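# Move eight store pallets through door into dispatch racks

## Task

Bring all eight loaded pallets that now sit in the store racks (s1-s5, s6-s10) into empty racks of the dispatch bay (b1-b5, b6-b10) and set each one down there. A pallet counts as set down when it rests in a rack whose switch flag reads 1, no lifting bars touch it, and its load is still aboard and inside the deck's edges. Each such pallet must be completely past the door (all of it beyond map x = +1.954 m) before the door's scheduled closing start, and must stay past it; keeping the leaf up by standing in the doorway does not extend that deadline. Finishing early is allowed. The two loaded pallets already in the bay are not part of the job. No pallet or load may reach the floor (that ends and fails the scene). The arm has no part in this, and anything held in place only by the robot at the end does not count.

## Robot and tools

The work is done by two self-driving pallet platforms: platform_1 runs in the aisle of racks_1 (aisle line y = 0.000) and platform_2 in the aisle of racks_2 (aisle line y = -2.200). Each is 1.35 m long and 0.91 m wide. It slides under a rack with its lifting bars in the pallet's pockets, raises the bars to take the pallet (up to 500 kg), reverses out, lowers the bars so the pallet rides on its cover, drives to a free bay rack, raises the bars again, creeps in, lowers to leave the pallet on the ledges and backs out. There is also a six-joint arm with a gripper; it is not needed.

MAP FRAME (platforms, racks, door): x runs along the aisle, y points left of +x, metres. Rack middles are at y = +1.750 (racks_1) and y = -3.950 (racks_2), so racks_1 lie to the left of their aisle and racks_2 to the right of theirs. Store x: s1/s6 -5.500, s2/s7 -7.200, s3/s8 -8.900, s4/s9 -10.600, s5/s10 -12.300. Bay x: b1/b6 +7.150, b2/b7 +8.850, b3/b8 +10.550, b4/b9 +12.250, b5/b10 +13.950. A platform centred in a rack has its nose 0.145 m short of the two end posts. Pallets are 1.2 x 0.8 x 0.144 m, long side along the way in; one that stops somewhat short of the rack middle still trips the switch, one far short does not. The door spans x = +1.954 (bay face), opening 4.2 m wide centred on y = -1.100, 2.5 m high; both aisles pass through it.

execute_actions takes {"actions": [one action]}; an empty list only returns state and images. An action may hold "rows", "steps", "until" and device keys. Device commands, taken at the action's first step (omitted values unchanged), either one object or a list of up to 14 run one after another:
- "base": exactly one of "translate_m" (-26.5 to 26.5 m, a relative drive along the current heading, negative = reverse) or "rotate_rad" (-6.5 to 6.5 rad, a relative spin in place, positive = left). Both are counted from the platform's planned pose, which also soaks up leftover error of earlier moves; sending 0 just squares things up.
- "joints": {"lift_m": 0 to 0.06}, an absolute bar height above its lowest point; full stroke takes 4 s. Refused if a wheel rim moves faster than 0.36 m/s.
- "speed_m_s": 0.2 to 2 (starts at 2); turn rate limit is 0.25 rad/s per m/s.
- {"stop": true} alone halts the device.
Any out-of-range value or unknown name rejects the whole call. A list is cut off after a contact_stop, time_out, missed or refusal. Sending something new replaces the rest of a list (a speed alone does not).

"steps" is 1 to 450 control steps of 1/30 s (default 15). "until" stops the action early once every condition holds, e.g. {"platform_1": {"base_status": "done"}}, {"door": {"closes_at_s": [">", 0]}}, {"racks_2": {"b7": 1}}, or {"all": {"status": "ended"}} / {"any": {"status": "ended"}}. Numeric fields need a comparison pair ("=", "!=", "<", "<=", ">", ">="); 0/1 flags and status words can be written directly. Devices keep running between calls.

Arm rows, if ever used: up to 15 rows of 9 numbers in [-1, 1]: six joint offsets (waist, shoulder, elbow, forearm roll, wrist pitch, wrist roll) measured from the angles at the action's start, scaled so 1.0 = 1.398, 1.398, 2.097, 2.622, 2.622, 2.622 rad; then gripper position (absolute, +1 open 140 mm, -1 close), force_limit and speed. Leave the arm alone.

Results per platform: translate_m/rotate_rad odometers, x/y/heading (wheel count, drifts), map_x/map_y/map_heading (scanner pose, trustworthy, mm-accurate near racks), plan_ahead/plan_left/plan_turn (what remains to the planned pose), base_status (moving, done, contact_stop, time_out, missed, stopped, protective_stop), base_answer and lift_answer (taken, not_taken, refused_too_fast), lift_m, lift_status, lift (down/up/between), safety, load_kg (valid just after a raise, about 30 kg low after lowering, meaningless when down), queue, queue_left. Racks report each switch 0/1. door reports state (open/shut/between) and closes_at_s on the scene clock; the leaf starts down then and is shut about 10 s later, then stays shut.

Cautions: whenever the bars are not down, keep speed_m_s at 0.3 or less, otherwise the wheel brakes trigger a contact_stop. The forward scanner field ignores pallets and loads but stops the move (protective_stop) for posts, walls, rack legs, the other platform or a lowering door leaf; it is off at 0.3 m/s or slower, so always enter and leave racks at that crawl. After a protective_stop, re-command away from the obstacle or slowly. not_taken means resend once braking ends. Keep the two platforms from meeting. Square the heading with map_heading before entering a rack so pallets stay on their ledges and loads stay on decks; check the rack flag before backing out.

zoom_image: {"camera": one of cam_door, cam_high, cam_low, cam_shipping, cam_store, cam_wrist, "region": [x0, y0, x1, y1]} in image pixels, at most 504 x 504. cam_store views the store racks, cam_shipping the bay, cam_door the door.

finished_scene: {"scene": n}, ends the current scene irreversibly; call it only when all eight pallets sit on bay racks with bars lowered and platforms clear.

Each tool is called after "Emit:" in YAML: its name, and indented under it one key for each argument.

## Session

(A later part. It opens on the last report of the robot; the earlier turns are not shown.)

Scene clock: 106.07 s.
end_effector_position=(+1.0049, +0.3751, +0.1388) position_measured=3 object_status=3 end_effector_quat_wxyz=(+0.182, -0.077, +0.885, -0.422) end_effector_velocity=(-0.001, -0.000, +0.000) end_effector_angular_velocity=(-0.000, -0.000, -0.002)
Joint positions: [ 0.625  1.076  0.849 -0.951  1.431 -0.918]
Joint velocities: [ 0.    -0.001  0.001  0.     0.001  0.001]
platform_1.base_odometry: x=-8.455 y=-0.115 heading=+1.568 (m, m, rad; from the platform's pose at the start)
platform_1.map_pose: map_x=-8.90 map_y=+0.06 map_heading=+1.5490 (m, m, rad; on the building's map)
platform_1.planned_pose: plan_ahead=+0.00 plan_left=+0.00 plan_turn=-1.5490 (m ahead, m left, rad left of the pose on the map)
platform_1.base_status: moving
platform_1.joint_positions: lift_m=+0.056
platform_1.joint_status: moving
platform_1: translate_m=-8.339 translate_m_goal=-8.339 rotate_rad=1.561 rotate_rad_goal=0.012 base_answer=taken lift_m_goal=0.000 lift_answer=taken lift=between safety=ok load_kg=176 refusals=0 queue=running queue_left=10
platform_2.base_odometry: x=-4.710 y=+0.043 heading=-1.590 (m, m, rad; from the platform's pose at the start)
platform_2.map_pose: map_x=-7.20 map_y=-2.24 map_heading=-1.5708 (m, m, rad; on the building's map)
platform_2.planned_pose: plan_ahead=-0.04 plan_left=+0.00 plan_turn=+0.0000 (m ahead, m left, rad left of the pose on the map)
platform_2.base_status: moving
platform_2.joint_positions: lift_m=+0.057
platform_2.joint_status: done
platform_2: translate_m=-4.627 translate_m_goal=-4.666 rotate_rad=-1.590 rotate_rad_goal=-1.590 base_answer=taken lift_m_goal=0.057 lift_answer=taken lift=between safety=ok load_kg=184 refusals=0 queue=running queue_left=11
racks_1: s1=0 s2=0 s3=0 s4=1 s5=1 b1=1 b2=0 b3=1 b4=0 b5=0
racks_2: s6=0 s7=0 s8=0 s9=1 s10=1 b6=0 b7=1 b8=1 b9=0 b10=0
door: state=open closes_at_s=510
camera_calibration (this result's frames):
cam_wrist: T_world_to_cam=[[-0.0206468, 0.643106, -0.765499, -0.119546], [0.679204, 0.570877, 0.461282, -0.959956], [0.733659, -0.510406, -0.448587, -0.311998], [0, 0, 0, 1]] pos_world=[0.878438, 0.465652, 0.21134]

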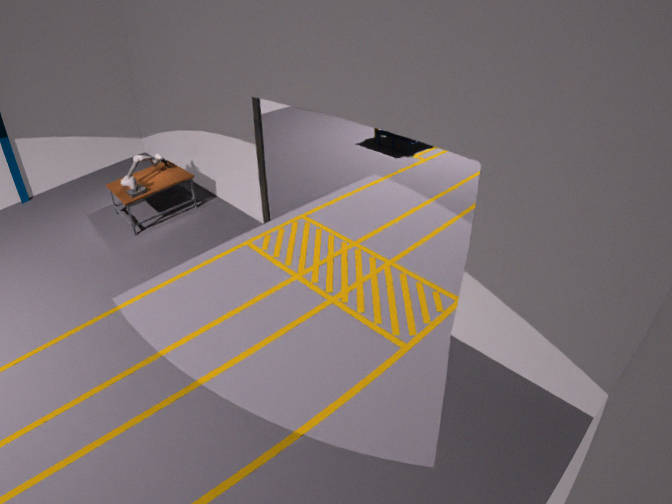

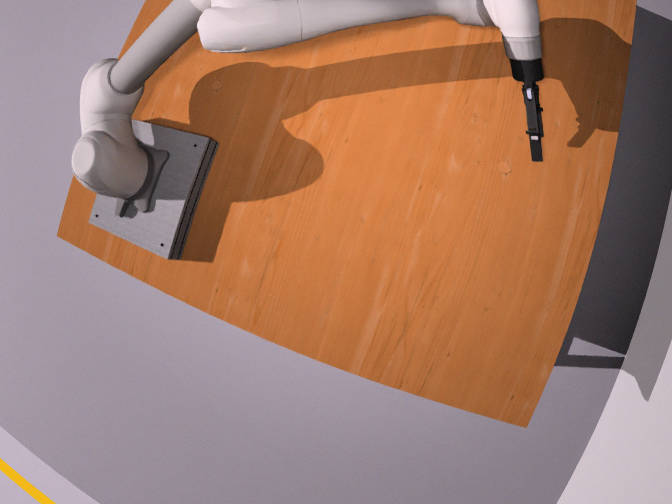

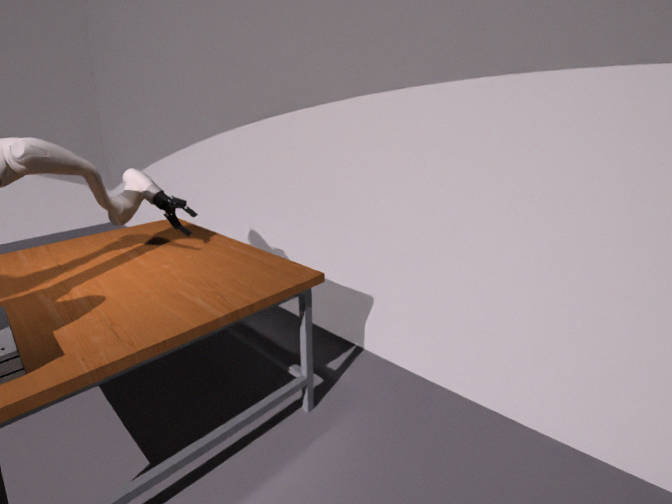

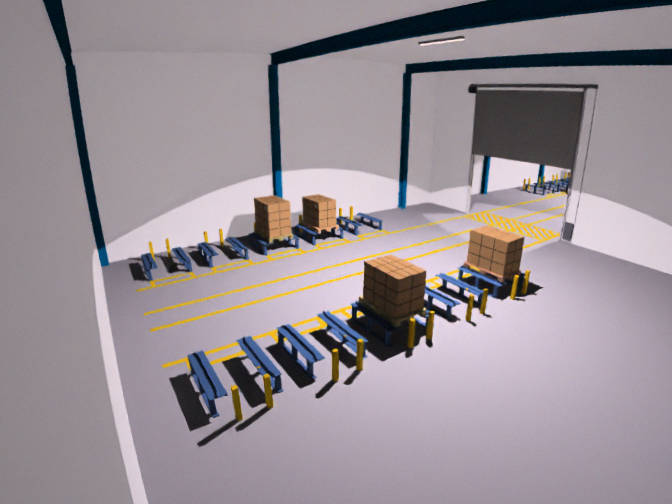

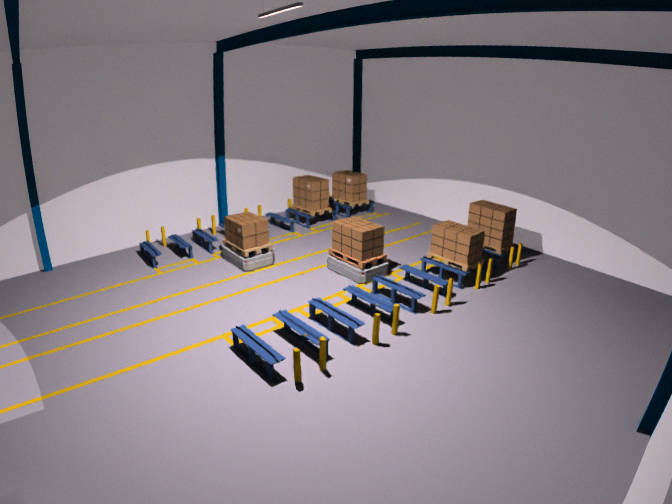

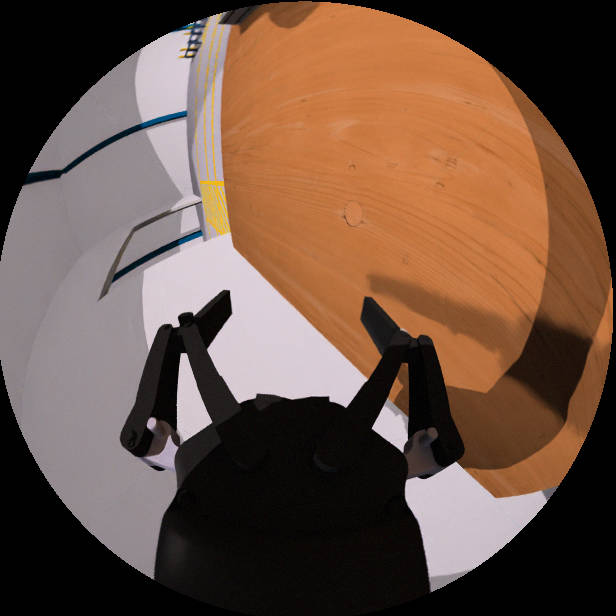

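Emit:
execute_actions:
  actions:
    - {"steps": 450}

Emit:
zoom_image:
  camera: "cam_shipping"
  region: [240, 160, 560, 330]

Scene clock: 122.87 s.
end_effector_position=(+1.0049, +0.3751, +0.1388) position_measured=3 object_status=3 end_effector_quat_wxyz=(+0.182, -0.077, +0.885, -0.422) end_effector_velocity=(+0.000, +0.000, +0.000) end_effector_angular_velocity=(+0.001, -0.001, +0.001)
Joint positions: [ 0.625  1.076  0.849 -0.951  1.431 -0.918]
Joint velocities: [ 0.    -0.    -0.     0.    -0.001  0.001]
platform_1.base_odometry: x=+9.056 y=+0.139 heading=+0.016 (m, m, rad; from the platform's pose at the start)
platform_1.map_pose: map_x=+8.62 map_y=+0.06 map_heading=+0.0000 (m, m, rad; on the building's map)
platform_1.planned_pose: plan_ahead=+0.23 plan_left=+0.00 plan_turn=+0.0000 (m ahead, m left, rad left of the pose on the map)
platform_1.base_status: moving
platform_1.joint_positions: lift_m=+0.000
platform_1.joint_status: done
platform_1: translate_m=9.189 translate_m_goal=9.411 rotate_rad=0.016 rotate_rad_goal=0.017 base_answer=taken lift_m_goal=0.000 lift_answer=taken lift=down safety=ok load_kg=-49 refusals=0 queue=running queue_left=9
platform_2.base_odometry: x=+9.628 y=-0.161 heading=-0.016 (m, m, rad; from the platform's pose at the start)
platform_2.map_pose: map_x=+7.12 map_y=-2.20 map_heading=+0.0000 (m, m, rad; on the building's map)
platform_2.planned_pose: plan_ahead=+0.03 plan_left=+0.00 plan_turn=+0.0000 (m ahead, m left, rad left of the pose on the map)
platform_2.base_status: moving
platform_2.joint_positions: lift_m=+0.000
platform_2.joint_status: done
platform_2: translate_m=9.677 translate_m_goal=9.684 rotate_rad=-0.016 rotate_rad_goal=-0.017 base_answer=taken lift_m_goal=0.000 lift_answer=taken lift=down safety=ok load_kg=-49 refusals=0 queue=running queue_left=9
racks_1: s1=0 s2=0 s3=0 s4=1 s5=1 b1=1 b2=0 b3=1 b4=0 b5=0
racks_2: s6=0 s7=0 s8=0 s9=1 s10=1 b6=0 b7=1 b8=1 b9=0 b10=0
door: state=open closes_at_s=510
camera_calibration (this result's frames):
cam_wrist: T_world_to_cam=[[-0.0206472, 0.643106, -0.765499, -0.119546], [0.679205, 0.570877, 0.461282, -0.959956], [0.733659, -0.510406, -0.448587, -0.311998], [0, 0, 0, 1]] pos_world=[0.878438, 0.465652, 0.211339]

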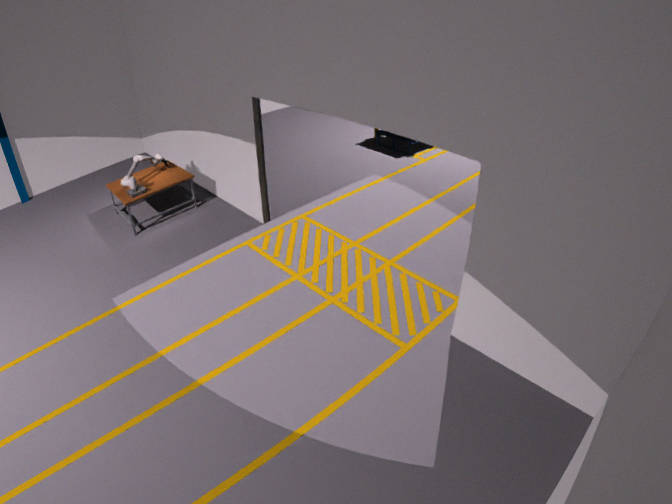

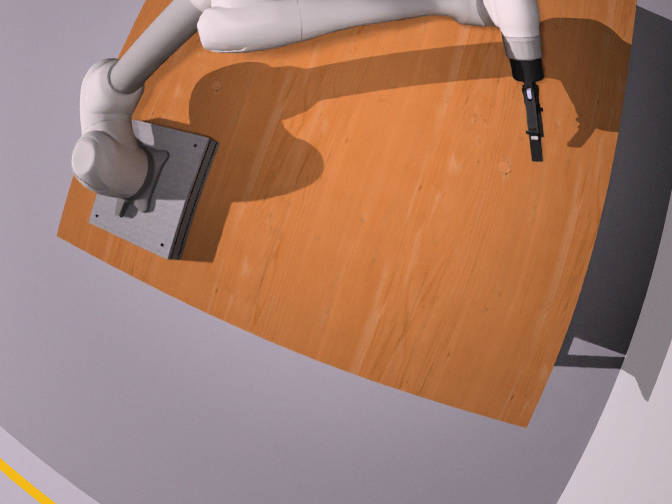

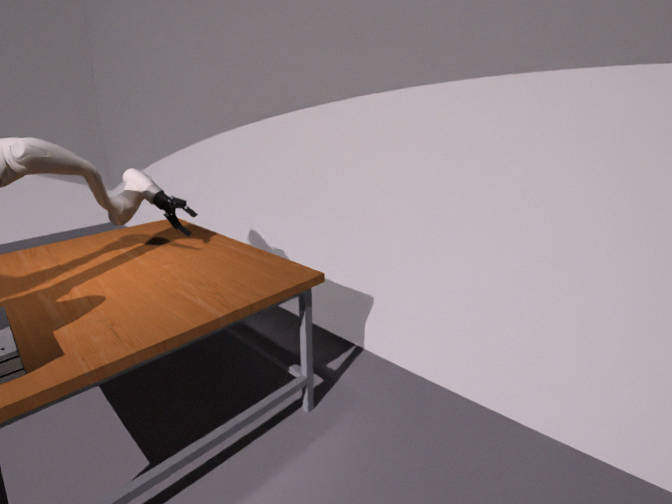

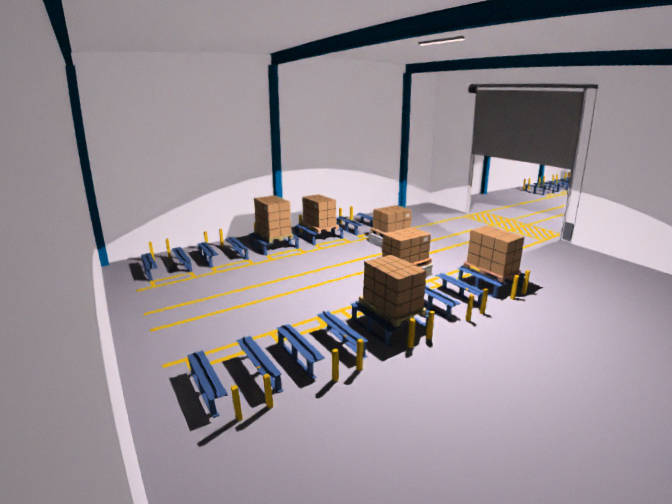

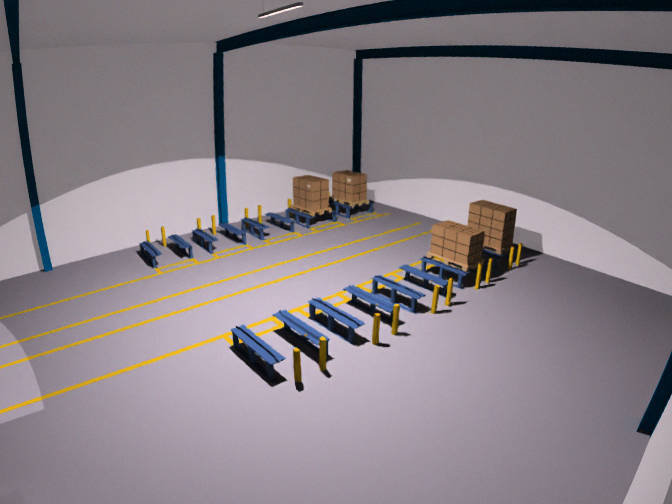

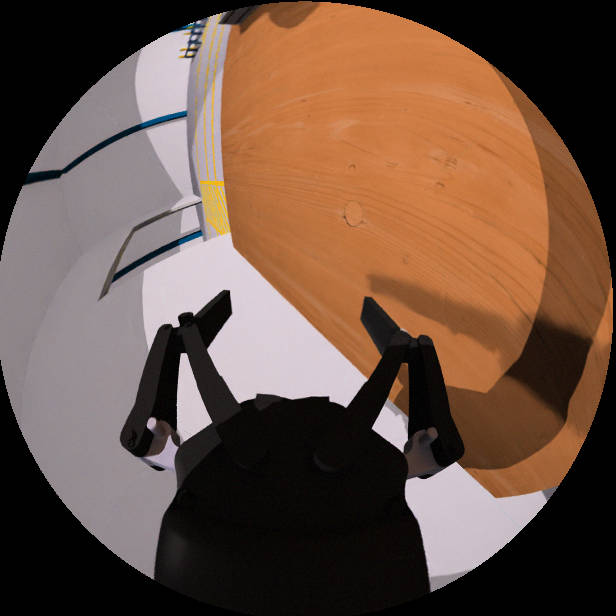

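Region (240, 160, 560, 330) of cam_shipping's 672x504 image, scaled by 1.575, with more detail than that image has; it fills the top 268 rows of this view, and the rest is white.

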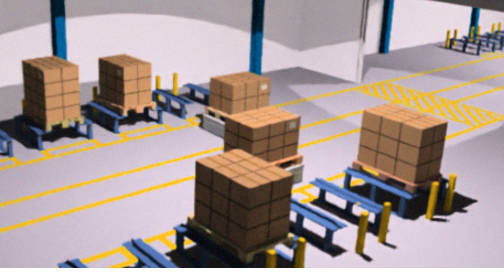

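Emit:
execute_actions:
  actions:
    - {"steps": 450}

Scene clock: 138.40 s.
end_effector_position=(+1.0049, +0.3751, +0.1388) position_measured=3 object_status=3 end_effector_quat_wxyz=(+0.182, -0.077, +0.885, -0.422) end_effector_velocity=(+0.000, -0.000, +0.001) end_effector_angular_velocity=(-0.000, -0.002, -0.001)
Joint positions: [ 0.625  1.076  0.849 -0.951  1.431 -0.918]
Joint velocities: [-0.    -0.001 -0.    -0.001  0.001  0.001]
platform_1.base_odometry: x=+9.274 y=+1.530 heading=+1.584 (m, m, rad; from the platform's pose at the start)
platform_1.map_pose: map_x=+8.85 map_y=+1.43 map_heading=+1.5708 (m, m, rad; on the building's map)
platform_1.planned_pose: plan_ahead=-1.37 plan_left=+0.00 plan_turn=+0.0000 (m ahead, m left, rad left of the pose on the map)
platform_1.base_status: moving
platform_1.joint_positions: lift_m=+0.009
platform_1.joint_status: moving
platform_1: translate_m=10.799 translate_m_goal=9.422 rotate_rad=1.584 rotate_rad_goal=1.586 base_answer=taken lift_m_goal=0.000 lift_answer=taken lift=between safety=ok load_kg=-33 refusals=0 queue=running queue_left=5
platform_2.base_odometry: x=+9.628 y=-1.618 heading=-1.586 (m, m, rad; from the platform's pose at the start)
platform_2.map_pose: map_x=+7.15 map_y=-3.64 map_heading=-1.5664 (m, m, rad; on the building's map)
platform_2.planned_pose: plan_ahead=-1.44 plan_left=+0.01 plan_turn=-0.0044 (m ahead, m left, rad left of the pose on the map)
platform_2.base_status: moving
platform_2.joint_positions: lift_m=+0.009
platform_2.joint_status: moving
platform_2: translate_m=11.152 translate_m_goal=9.716 rotate_rad=-1.587 rotate_rad_goal=-1.588 base_answer=taken lift_m_goal=0.000 lift_answer=taken lift=between safety=ok load_kg=-33 refusals=0 queue=running queue_left=5
racks_1: s1=0 s2=0 s3=0 s4=1 s5=1 b1=1 b2=1 b3=1 b4=0 b5=0
racks_2: s6=0 s7=0 s8=0 s9=1 s10=1 b6=1 b7=1 b8=1 b9=0 b10=0
door: state=open closes_at_s=510
camera_calibration (this result's frames):
cam_wrist: T_world_to_cam=[[-0.0206471, 0.643106, -0.765499, -0.119546], [0.679204, 0.570877, 0.461282, -0.959956], [0.733659, -0.510406, -0.448587, -0.311998], [0, 0, 0, 1]] pos_world=[0.878438, 0.465652, 0.211339]

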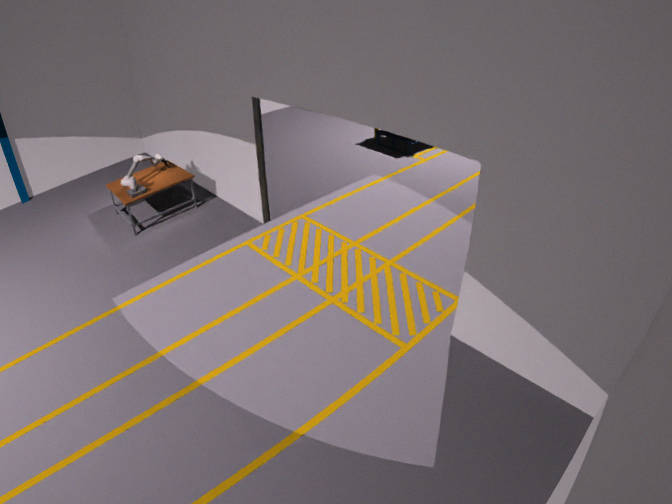

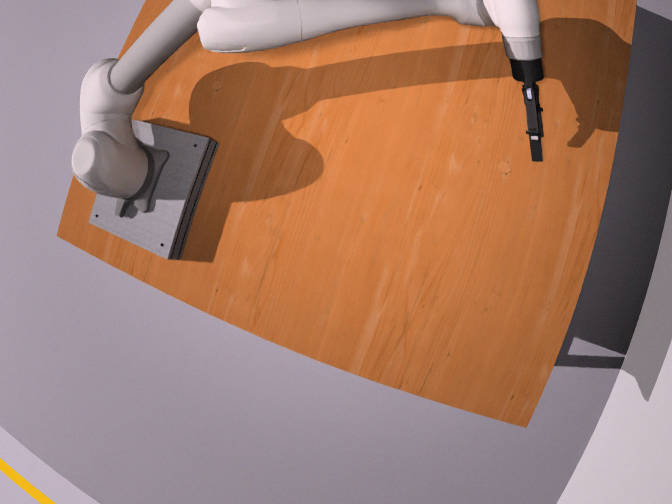

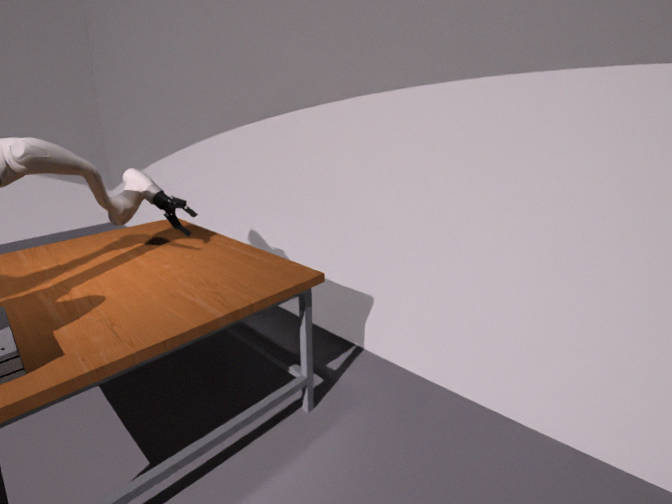

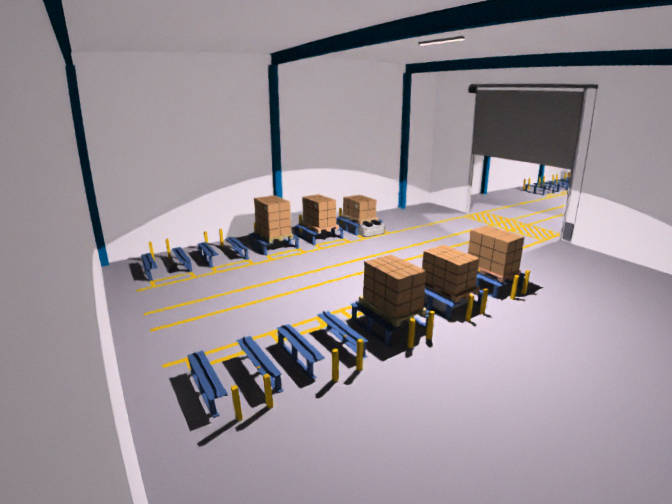

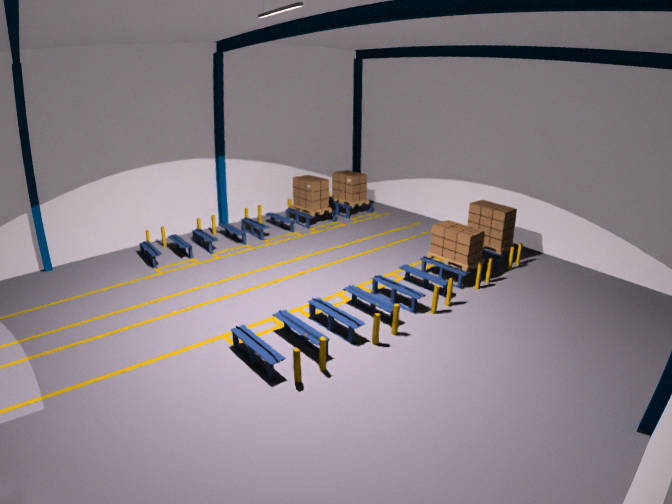

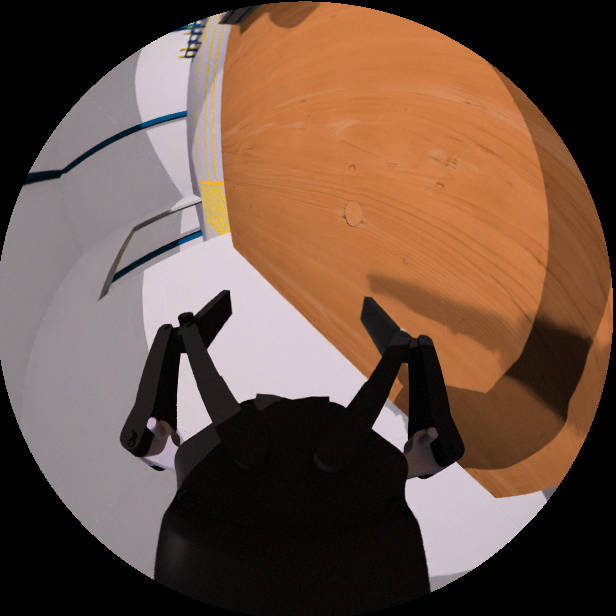

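Emit:
execute_actions:
  actions:
    - {"steps": 120, "until": {"platform_1": {"map_y": ["<", 1.01], "lift": "down", "lift_status": "done"}, "platform_2": {"map_y": [">", -3.21], "lift": "down", "lift_status": "done"}}}

Emit:
execute_actions:
  actions:
    - {"platform_1": {"speed_m_s": 2}, "platform_2": {"speed_m_s": 2}, "steps": 450}

Scene clock: 139.87 s.
end_effector_position=(+1.0049, +0.3751, +0.1388) position_measured=3 object_status=3 end_effector_quat_wxyz=(+0.182, -0.077, +0.885, -0.422) end_effector_velocity=(-0.000, -0.000, +0.000) end_effector_angular_velocity=(+0.000, +0.000, -0.000)
Joint positions: [ 0.625  1.076  0.849 -0.951  1.431 -0.918]
Joint velocities: [ 0.    -0.     0.     0.     0.001  0.   ]
platform_1.base_odometry: x=+9.280 y=+1.089 heading=+1.587 (m, m, rad; from the platform's pose at the start)
platform_1.map_pose: map_x=+8.85 map_y=+0.99 map_heading=+1.5708 (m, m, rad; on the building's map)
platform_1.planned_pose: plan_ahead=-0.93 plan_left=+0.00 plan_turn=+0.0000 (m ahead, m left, rad left of the pose on the map)
platform_1.base_status: moving
platform_1.joint_positions: lift_m=+0.000
platform_1.joint_status: done
platform_1: translate_m=10.359 translate_m_goal=9.422 rotate_rad=1.587 rotate_rad_goal=1.589 base_answer=taken lift_m_goal=0.000 lift_answer=taken lift=down safety=ok load_kg=-49 refusals=0 queue=running queue_left=5
platform_2.base_odometry: x=+9.635 y=-1.178 heading=-1.590 (m, m, rad; from the platform's pose at the start)
platform_2.map_pose: map_x=+7.15 map_y=-3.20 map_heading=-1.5708 (m, m, rad; on the building's map)
platform_2.planned_pose: plan_ahead=-1.00 plan_left=+0.00 plan_turn=+0.0000 (m ahead, m left, rad left of the pose on the map)
platform_2.base_status: moving
platform_2.joint_positions: lift_m=+0.000
platform_2.joint_status: done
platform_2: translate_m=10.712 translate_m_goal=9.716 rotate_rad=-1.590 rotate_rad_goal=-1.592 base_answer=taken lift_m_goal=0.000 lift_answer=taken lift=down safety=ok load_kg=-49 refusals=0 queue=running queue_left=5
racks_1: s1=0 s2=0 s3=0 s4=1 s5=1 b1=1 b2=1 b3=1 b4=0 b5=0
racks_2: s6=0 s7=0 s8=0 s9=1 s10=1 b6=1 b7=1 b8=1 b9=0 b10=0
door: state=open closes_at_s=510
camera_calibration (this result's frames):
cam_wrist: T_world_to_cam=[[-0.0206471, 0.643106, -0.765499, -0.119546], [0.679205, 0.570877, 0.461282, -0.959956], [0.733659, -0.510406, -0.448587, -0.311998], [0, 0, 0, 1]] pos_world=[0.878438, 0.465652, 0.211339]

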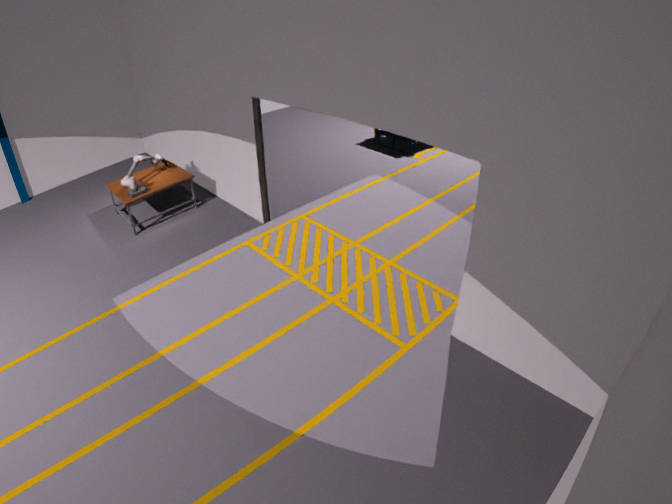

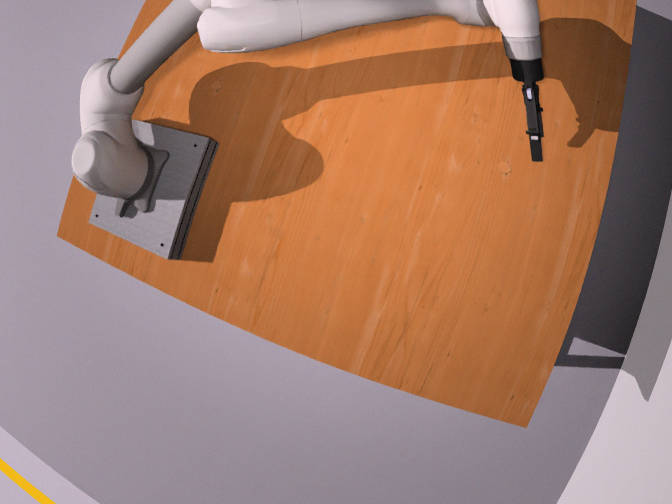

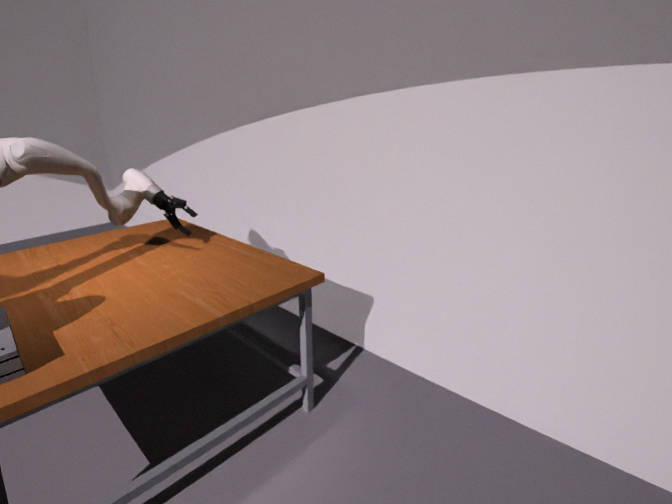

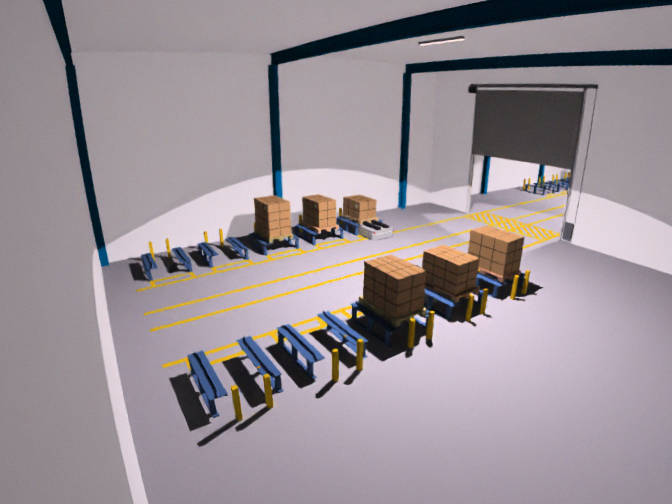

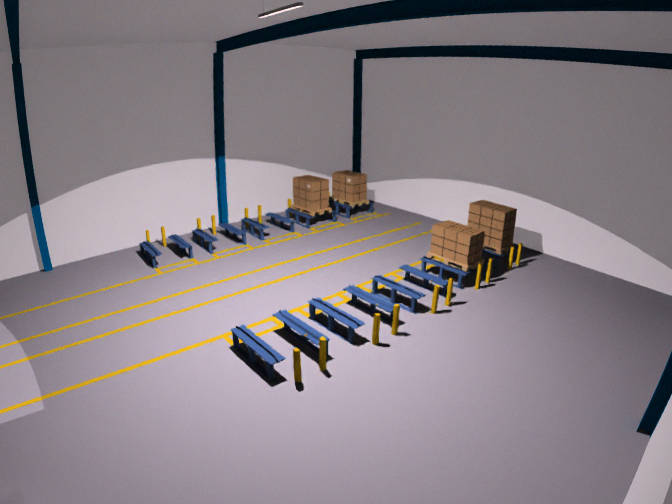

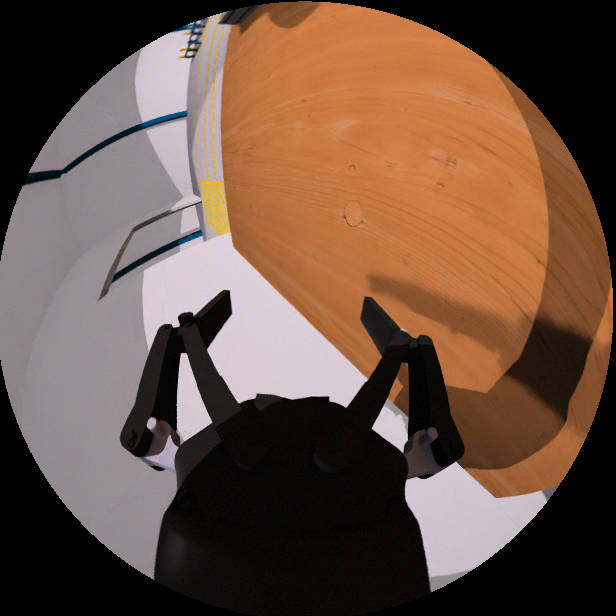

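Scene clock: 154.87 s.
end_effector_position=(+1.0049, +0.3751, +0.1388) position_measured=3 object_status=3 end_effector_quat_wxyz=(+0.182, -0.077, +0.885, -0.422) end_effector_velocity=(-0.001, -0.000, -0.000) end_effector_angular_velocity=(+0.000, +0.002, -0.000)
Joint positions: [ 0.625  1.076  0.849 -0.951  1.431 -0.918]
Joint velocities: [ 0.    -0.     0.001  0.001  0.    -0.001]
platform_1.base_odometry: x=-2.129 y=-0.035 heading=+0.023 (m, m, rad; from the platform's pose at the start)
platform_1.map_pose: map_x=-2.63 map_y=+0.07 map_heading=+0.0131 (m, m, rad; on the building's map)
platform_1.planned_pose: plan_ahead=-7.97 plan_left=+0.09 plan_turn=-0.0131 (m ahead, m left, rad left of the pose on the map)
platform_1.base_status: moving
platform_1.joint_positions: lift_m=+0.000
platform_1.joint_status: done
platform_1: translate_m=-2.073 translate_m_goal=-10.028 rotate_rad=0.022 rotate_rad_goal=0.021 base_answer=taken lift_m_goal=0.000 lift_answer=taken lift=down safety=ok load_kg=-49 refusals=0 queue=running queue_left=3
platform_2.base_odometry: x=-1.170 y=+0.064 heading=-0.020 (m, m, rad; from the platform's pose at the start)
platform_2.map_pose: map_x=-3.76 map_y=-2.21 map_heading=-0.0087 (m, m, rad; on the building's map)
platform_2.planned_pose: plan_ahead=-6.84 plan_left=-0.05 plan_turn=+0.0087 (m ahead, m left, rad left of the pose on the map)
platform_2.base_status: moving
platform_2.joint_positions: lift_m=+0.000
platform_2.joint_status: done
platform_2: translate_m=-1.189 translate_m_goal=-8.044 rotate_rad=-0.020 rotate_rad_goal=-0.020 base_answer=taken lift_m_goal=0.000 lift_answer=taken lift=down safety=ok load_kg=-49 refusals=0 queue=running queue_left=3
racks_1: s1=0 s2=0 s3=0 s4=1 s5=1 b1=1 b2=1 b3=1 b4=0 b5=0
racks_2: s6=0 s7=0 s8=0 s9=1 s10=1 b6=1 b7=1 b8=1 b9=0 b10=0
door: state=open closes_at_s=510
camera_calibration (this result's frames):
cam_wrist: T_world_to_cam=[[-0.020647, 0.643106, -0.765499, -0.119546], [0.679204, 0.570877, 0.461282, -0.959956], [0.733659, -0.510406, -0.448587, -0.311998], [0, 0, 0, 1]] pos_world=[0.878438, 0.465652, 0.211339]

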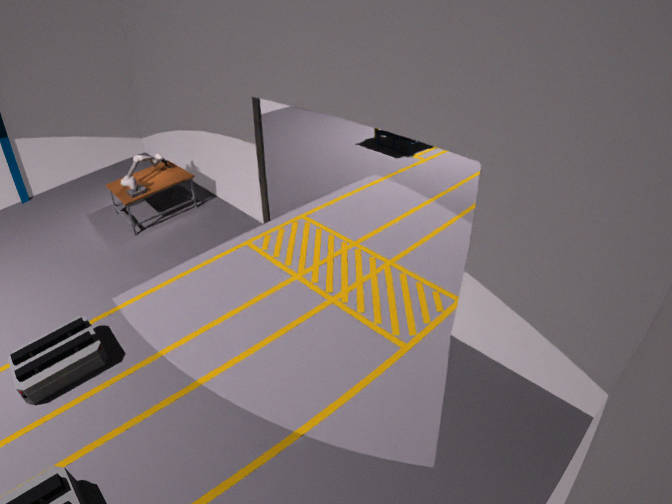

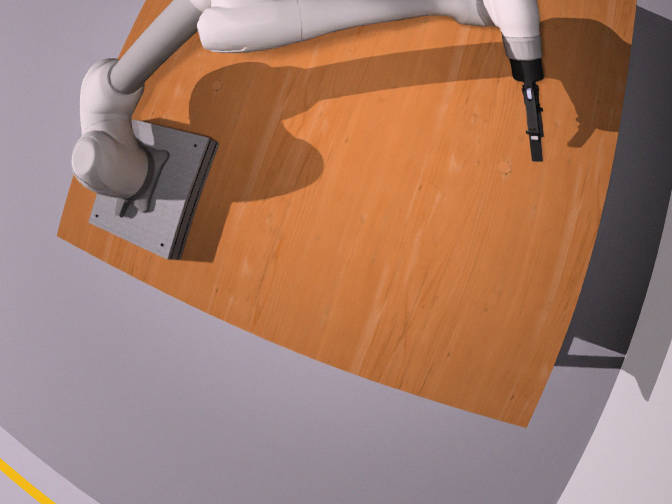

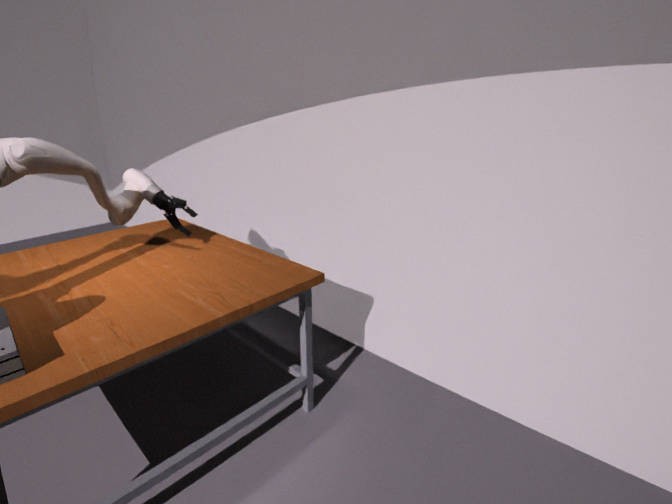

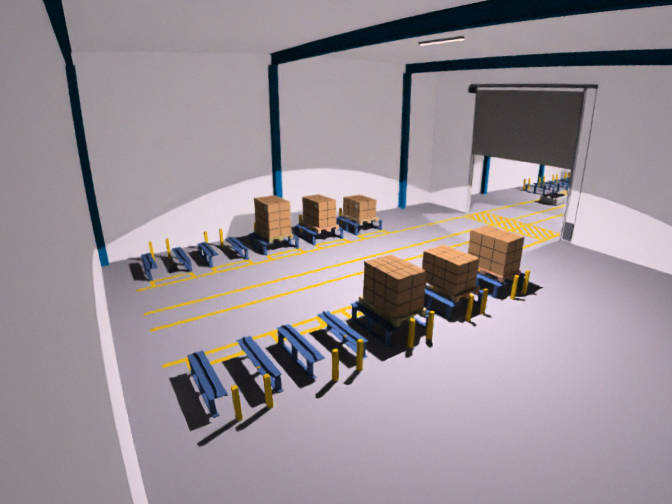

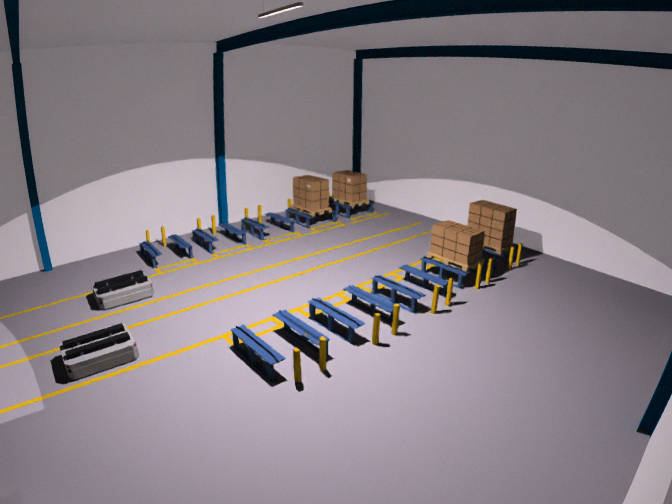

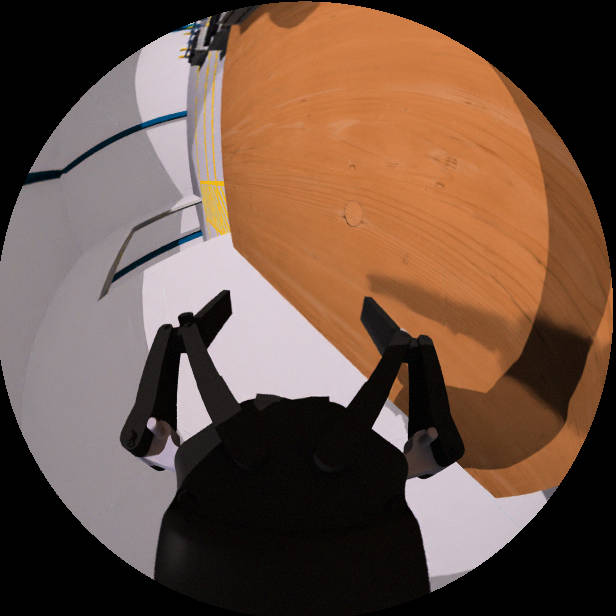

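Emit:
execute_actions:
  actions:
    - {"steps": 450}

Scene clock: 170.20 s.
end_effector_position=(+1.0049, +0.3751, +0.1388) position_measured=3 object_status=3 end_effector_quat_wxyz=(+0.182, -0.077, +0.885, -0.422) end_effector_velocity=(+0.000, +0.000, +0.000) end_effector_angular_velocity=(+0.001, -0.001, -0.000)
Joint positions: [ 0.625  1.076  0.849 -0.951  1.431 -0.918]
Joint velocities: [ 0.    -0.    -0.001  0.001  0.     0.   ]
platform_1.base_odometry: x=-10.160 y=+1.018 heading=+1.586 (m, m, rad; from the platform's pose at the start)
platform_1.map_pose: map_x=-10.60 map_y=+1.28 map_heading=+1.5708 (m, m, rad; on the building's map)
platform_1.planned_pose: plan_ahead=+0.47 plan_left=+0.00 plan_turn=+0.0000 (m ahead, m left, rad left of the pose on the map)
platform_1.base_status: moving
platform_1.joint_positions: lift_m=+0.030
platform_1.joint_status: done
platform_1: translate_m=-8.795 translate_m_goal=-8.328 rotate_rad=1.586 rotate_rad_goal=1.586 base_answer=taken lift_m_goal=0.030 lift_answer=taken lift=between safety=ok load_kg=0 refusals=0 queue=running queue_left=1
platform_2.base_odometry: x=-8.119 y=-1.296 heading=-1.591 (m, m, rad; from the platform's pose at the start)
platform_2.map_pose: map_x=-10.60 map_y=-3.69 map_heading=-1.5708 (m, m, rad; on the building's map)
platform_2.planned_pose: plan_ahead=+0.26 plan_left=+0.00 plan_turn=+0.0000 (m ahead, m left, rad left of the pose on the map)
platform_2.base_status: moving
platform_2.joint_positions: lift_m=+0.030
platform_2.joint_status: done
platform_2: translate_m=-6.551 translate_m_goal=-6.294 rotate_rad=-1.591 rotate_rad_goal=-1.590 base_answer=taken lift_m_goal=0.030 lift_answer=taken lift=between safety=ok load_kg=0 refusals=0 queue=running queue_left=1
racks_1: s1=0 s2=0 s3=0 s4=1 s5=1 b1=1 b2=1 b3=1 b4=0 b5=0
racks_2: s6=0 s7=0 s8=0 s9=1 s10=1 b6=1 b7=1 b8=1 b9=0 b10=0
door: state=open closes_at_s=510
camera_calibration (this result's frames):
cam_wrist: T_world_to_cam=[[-0.0206469, 0.643106, -0.765499, -0.119546], [0.679204, 0.570877, 0.461282, -0.959956], [0.733659, -0.510406, -0.448587, -0.311998], [0, 0, 0, 1]] pos_world=[0.878438, 0.465652, 0.21134]

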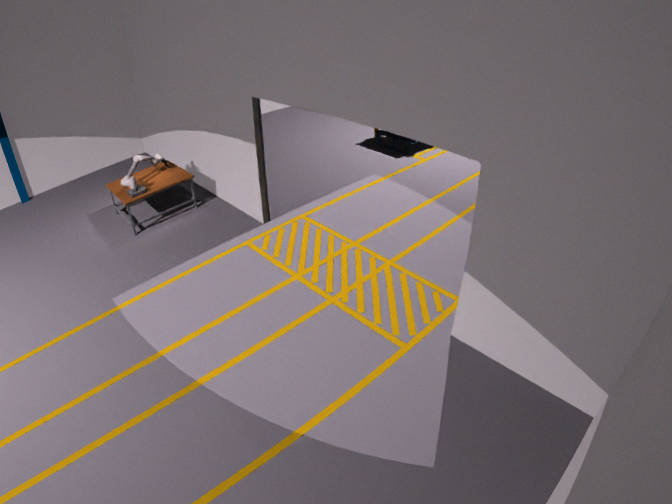

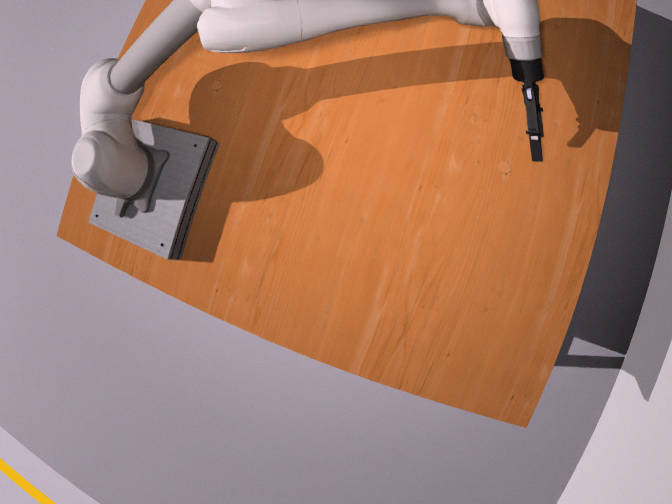

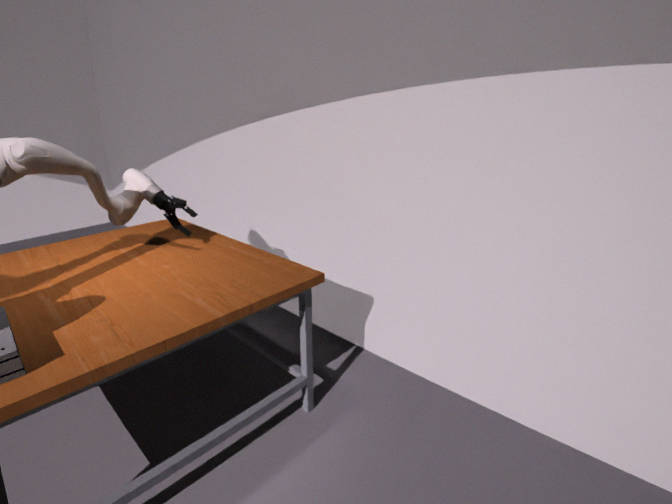

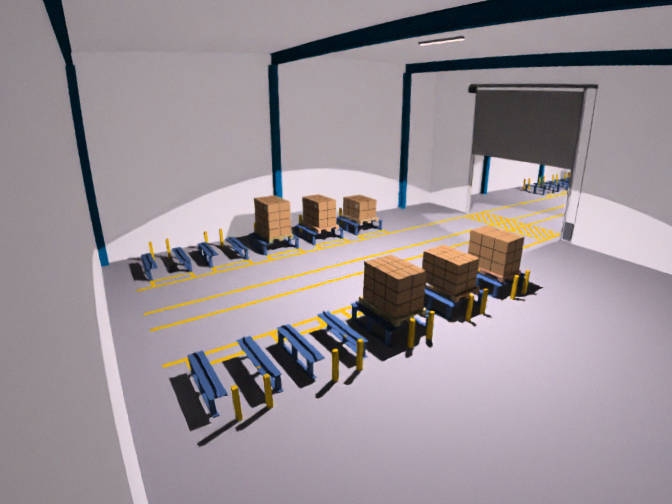

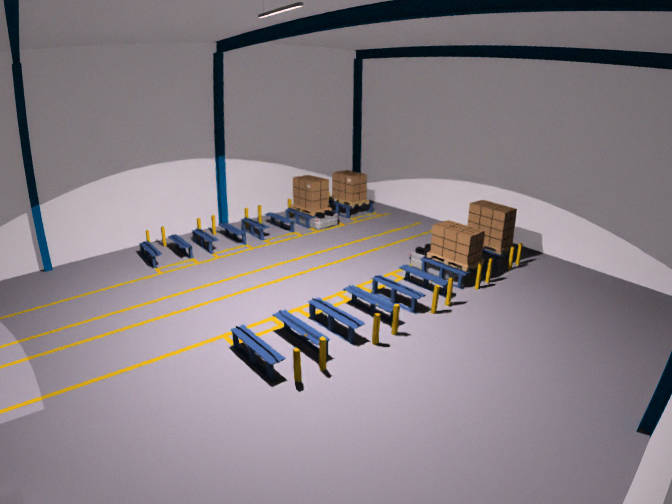

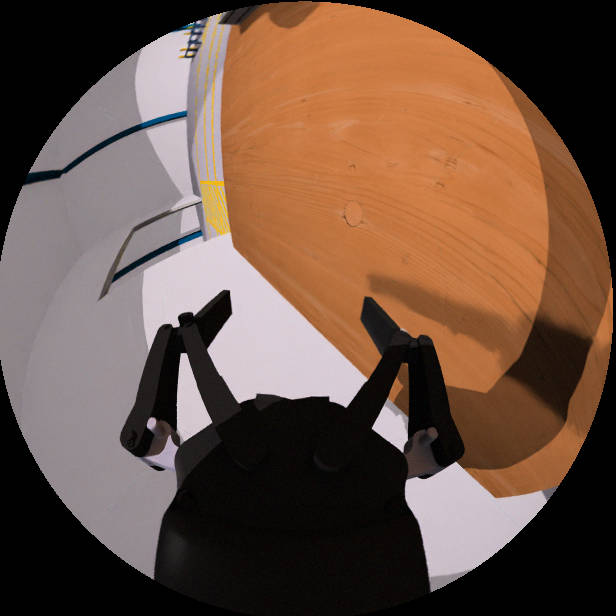

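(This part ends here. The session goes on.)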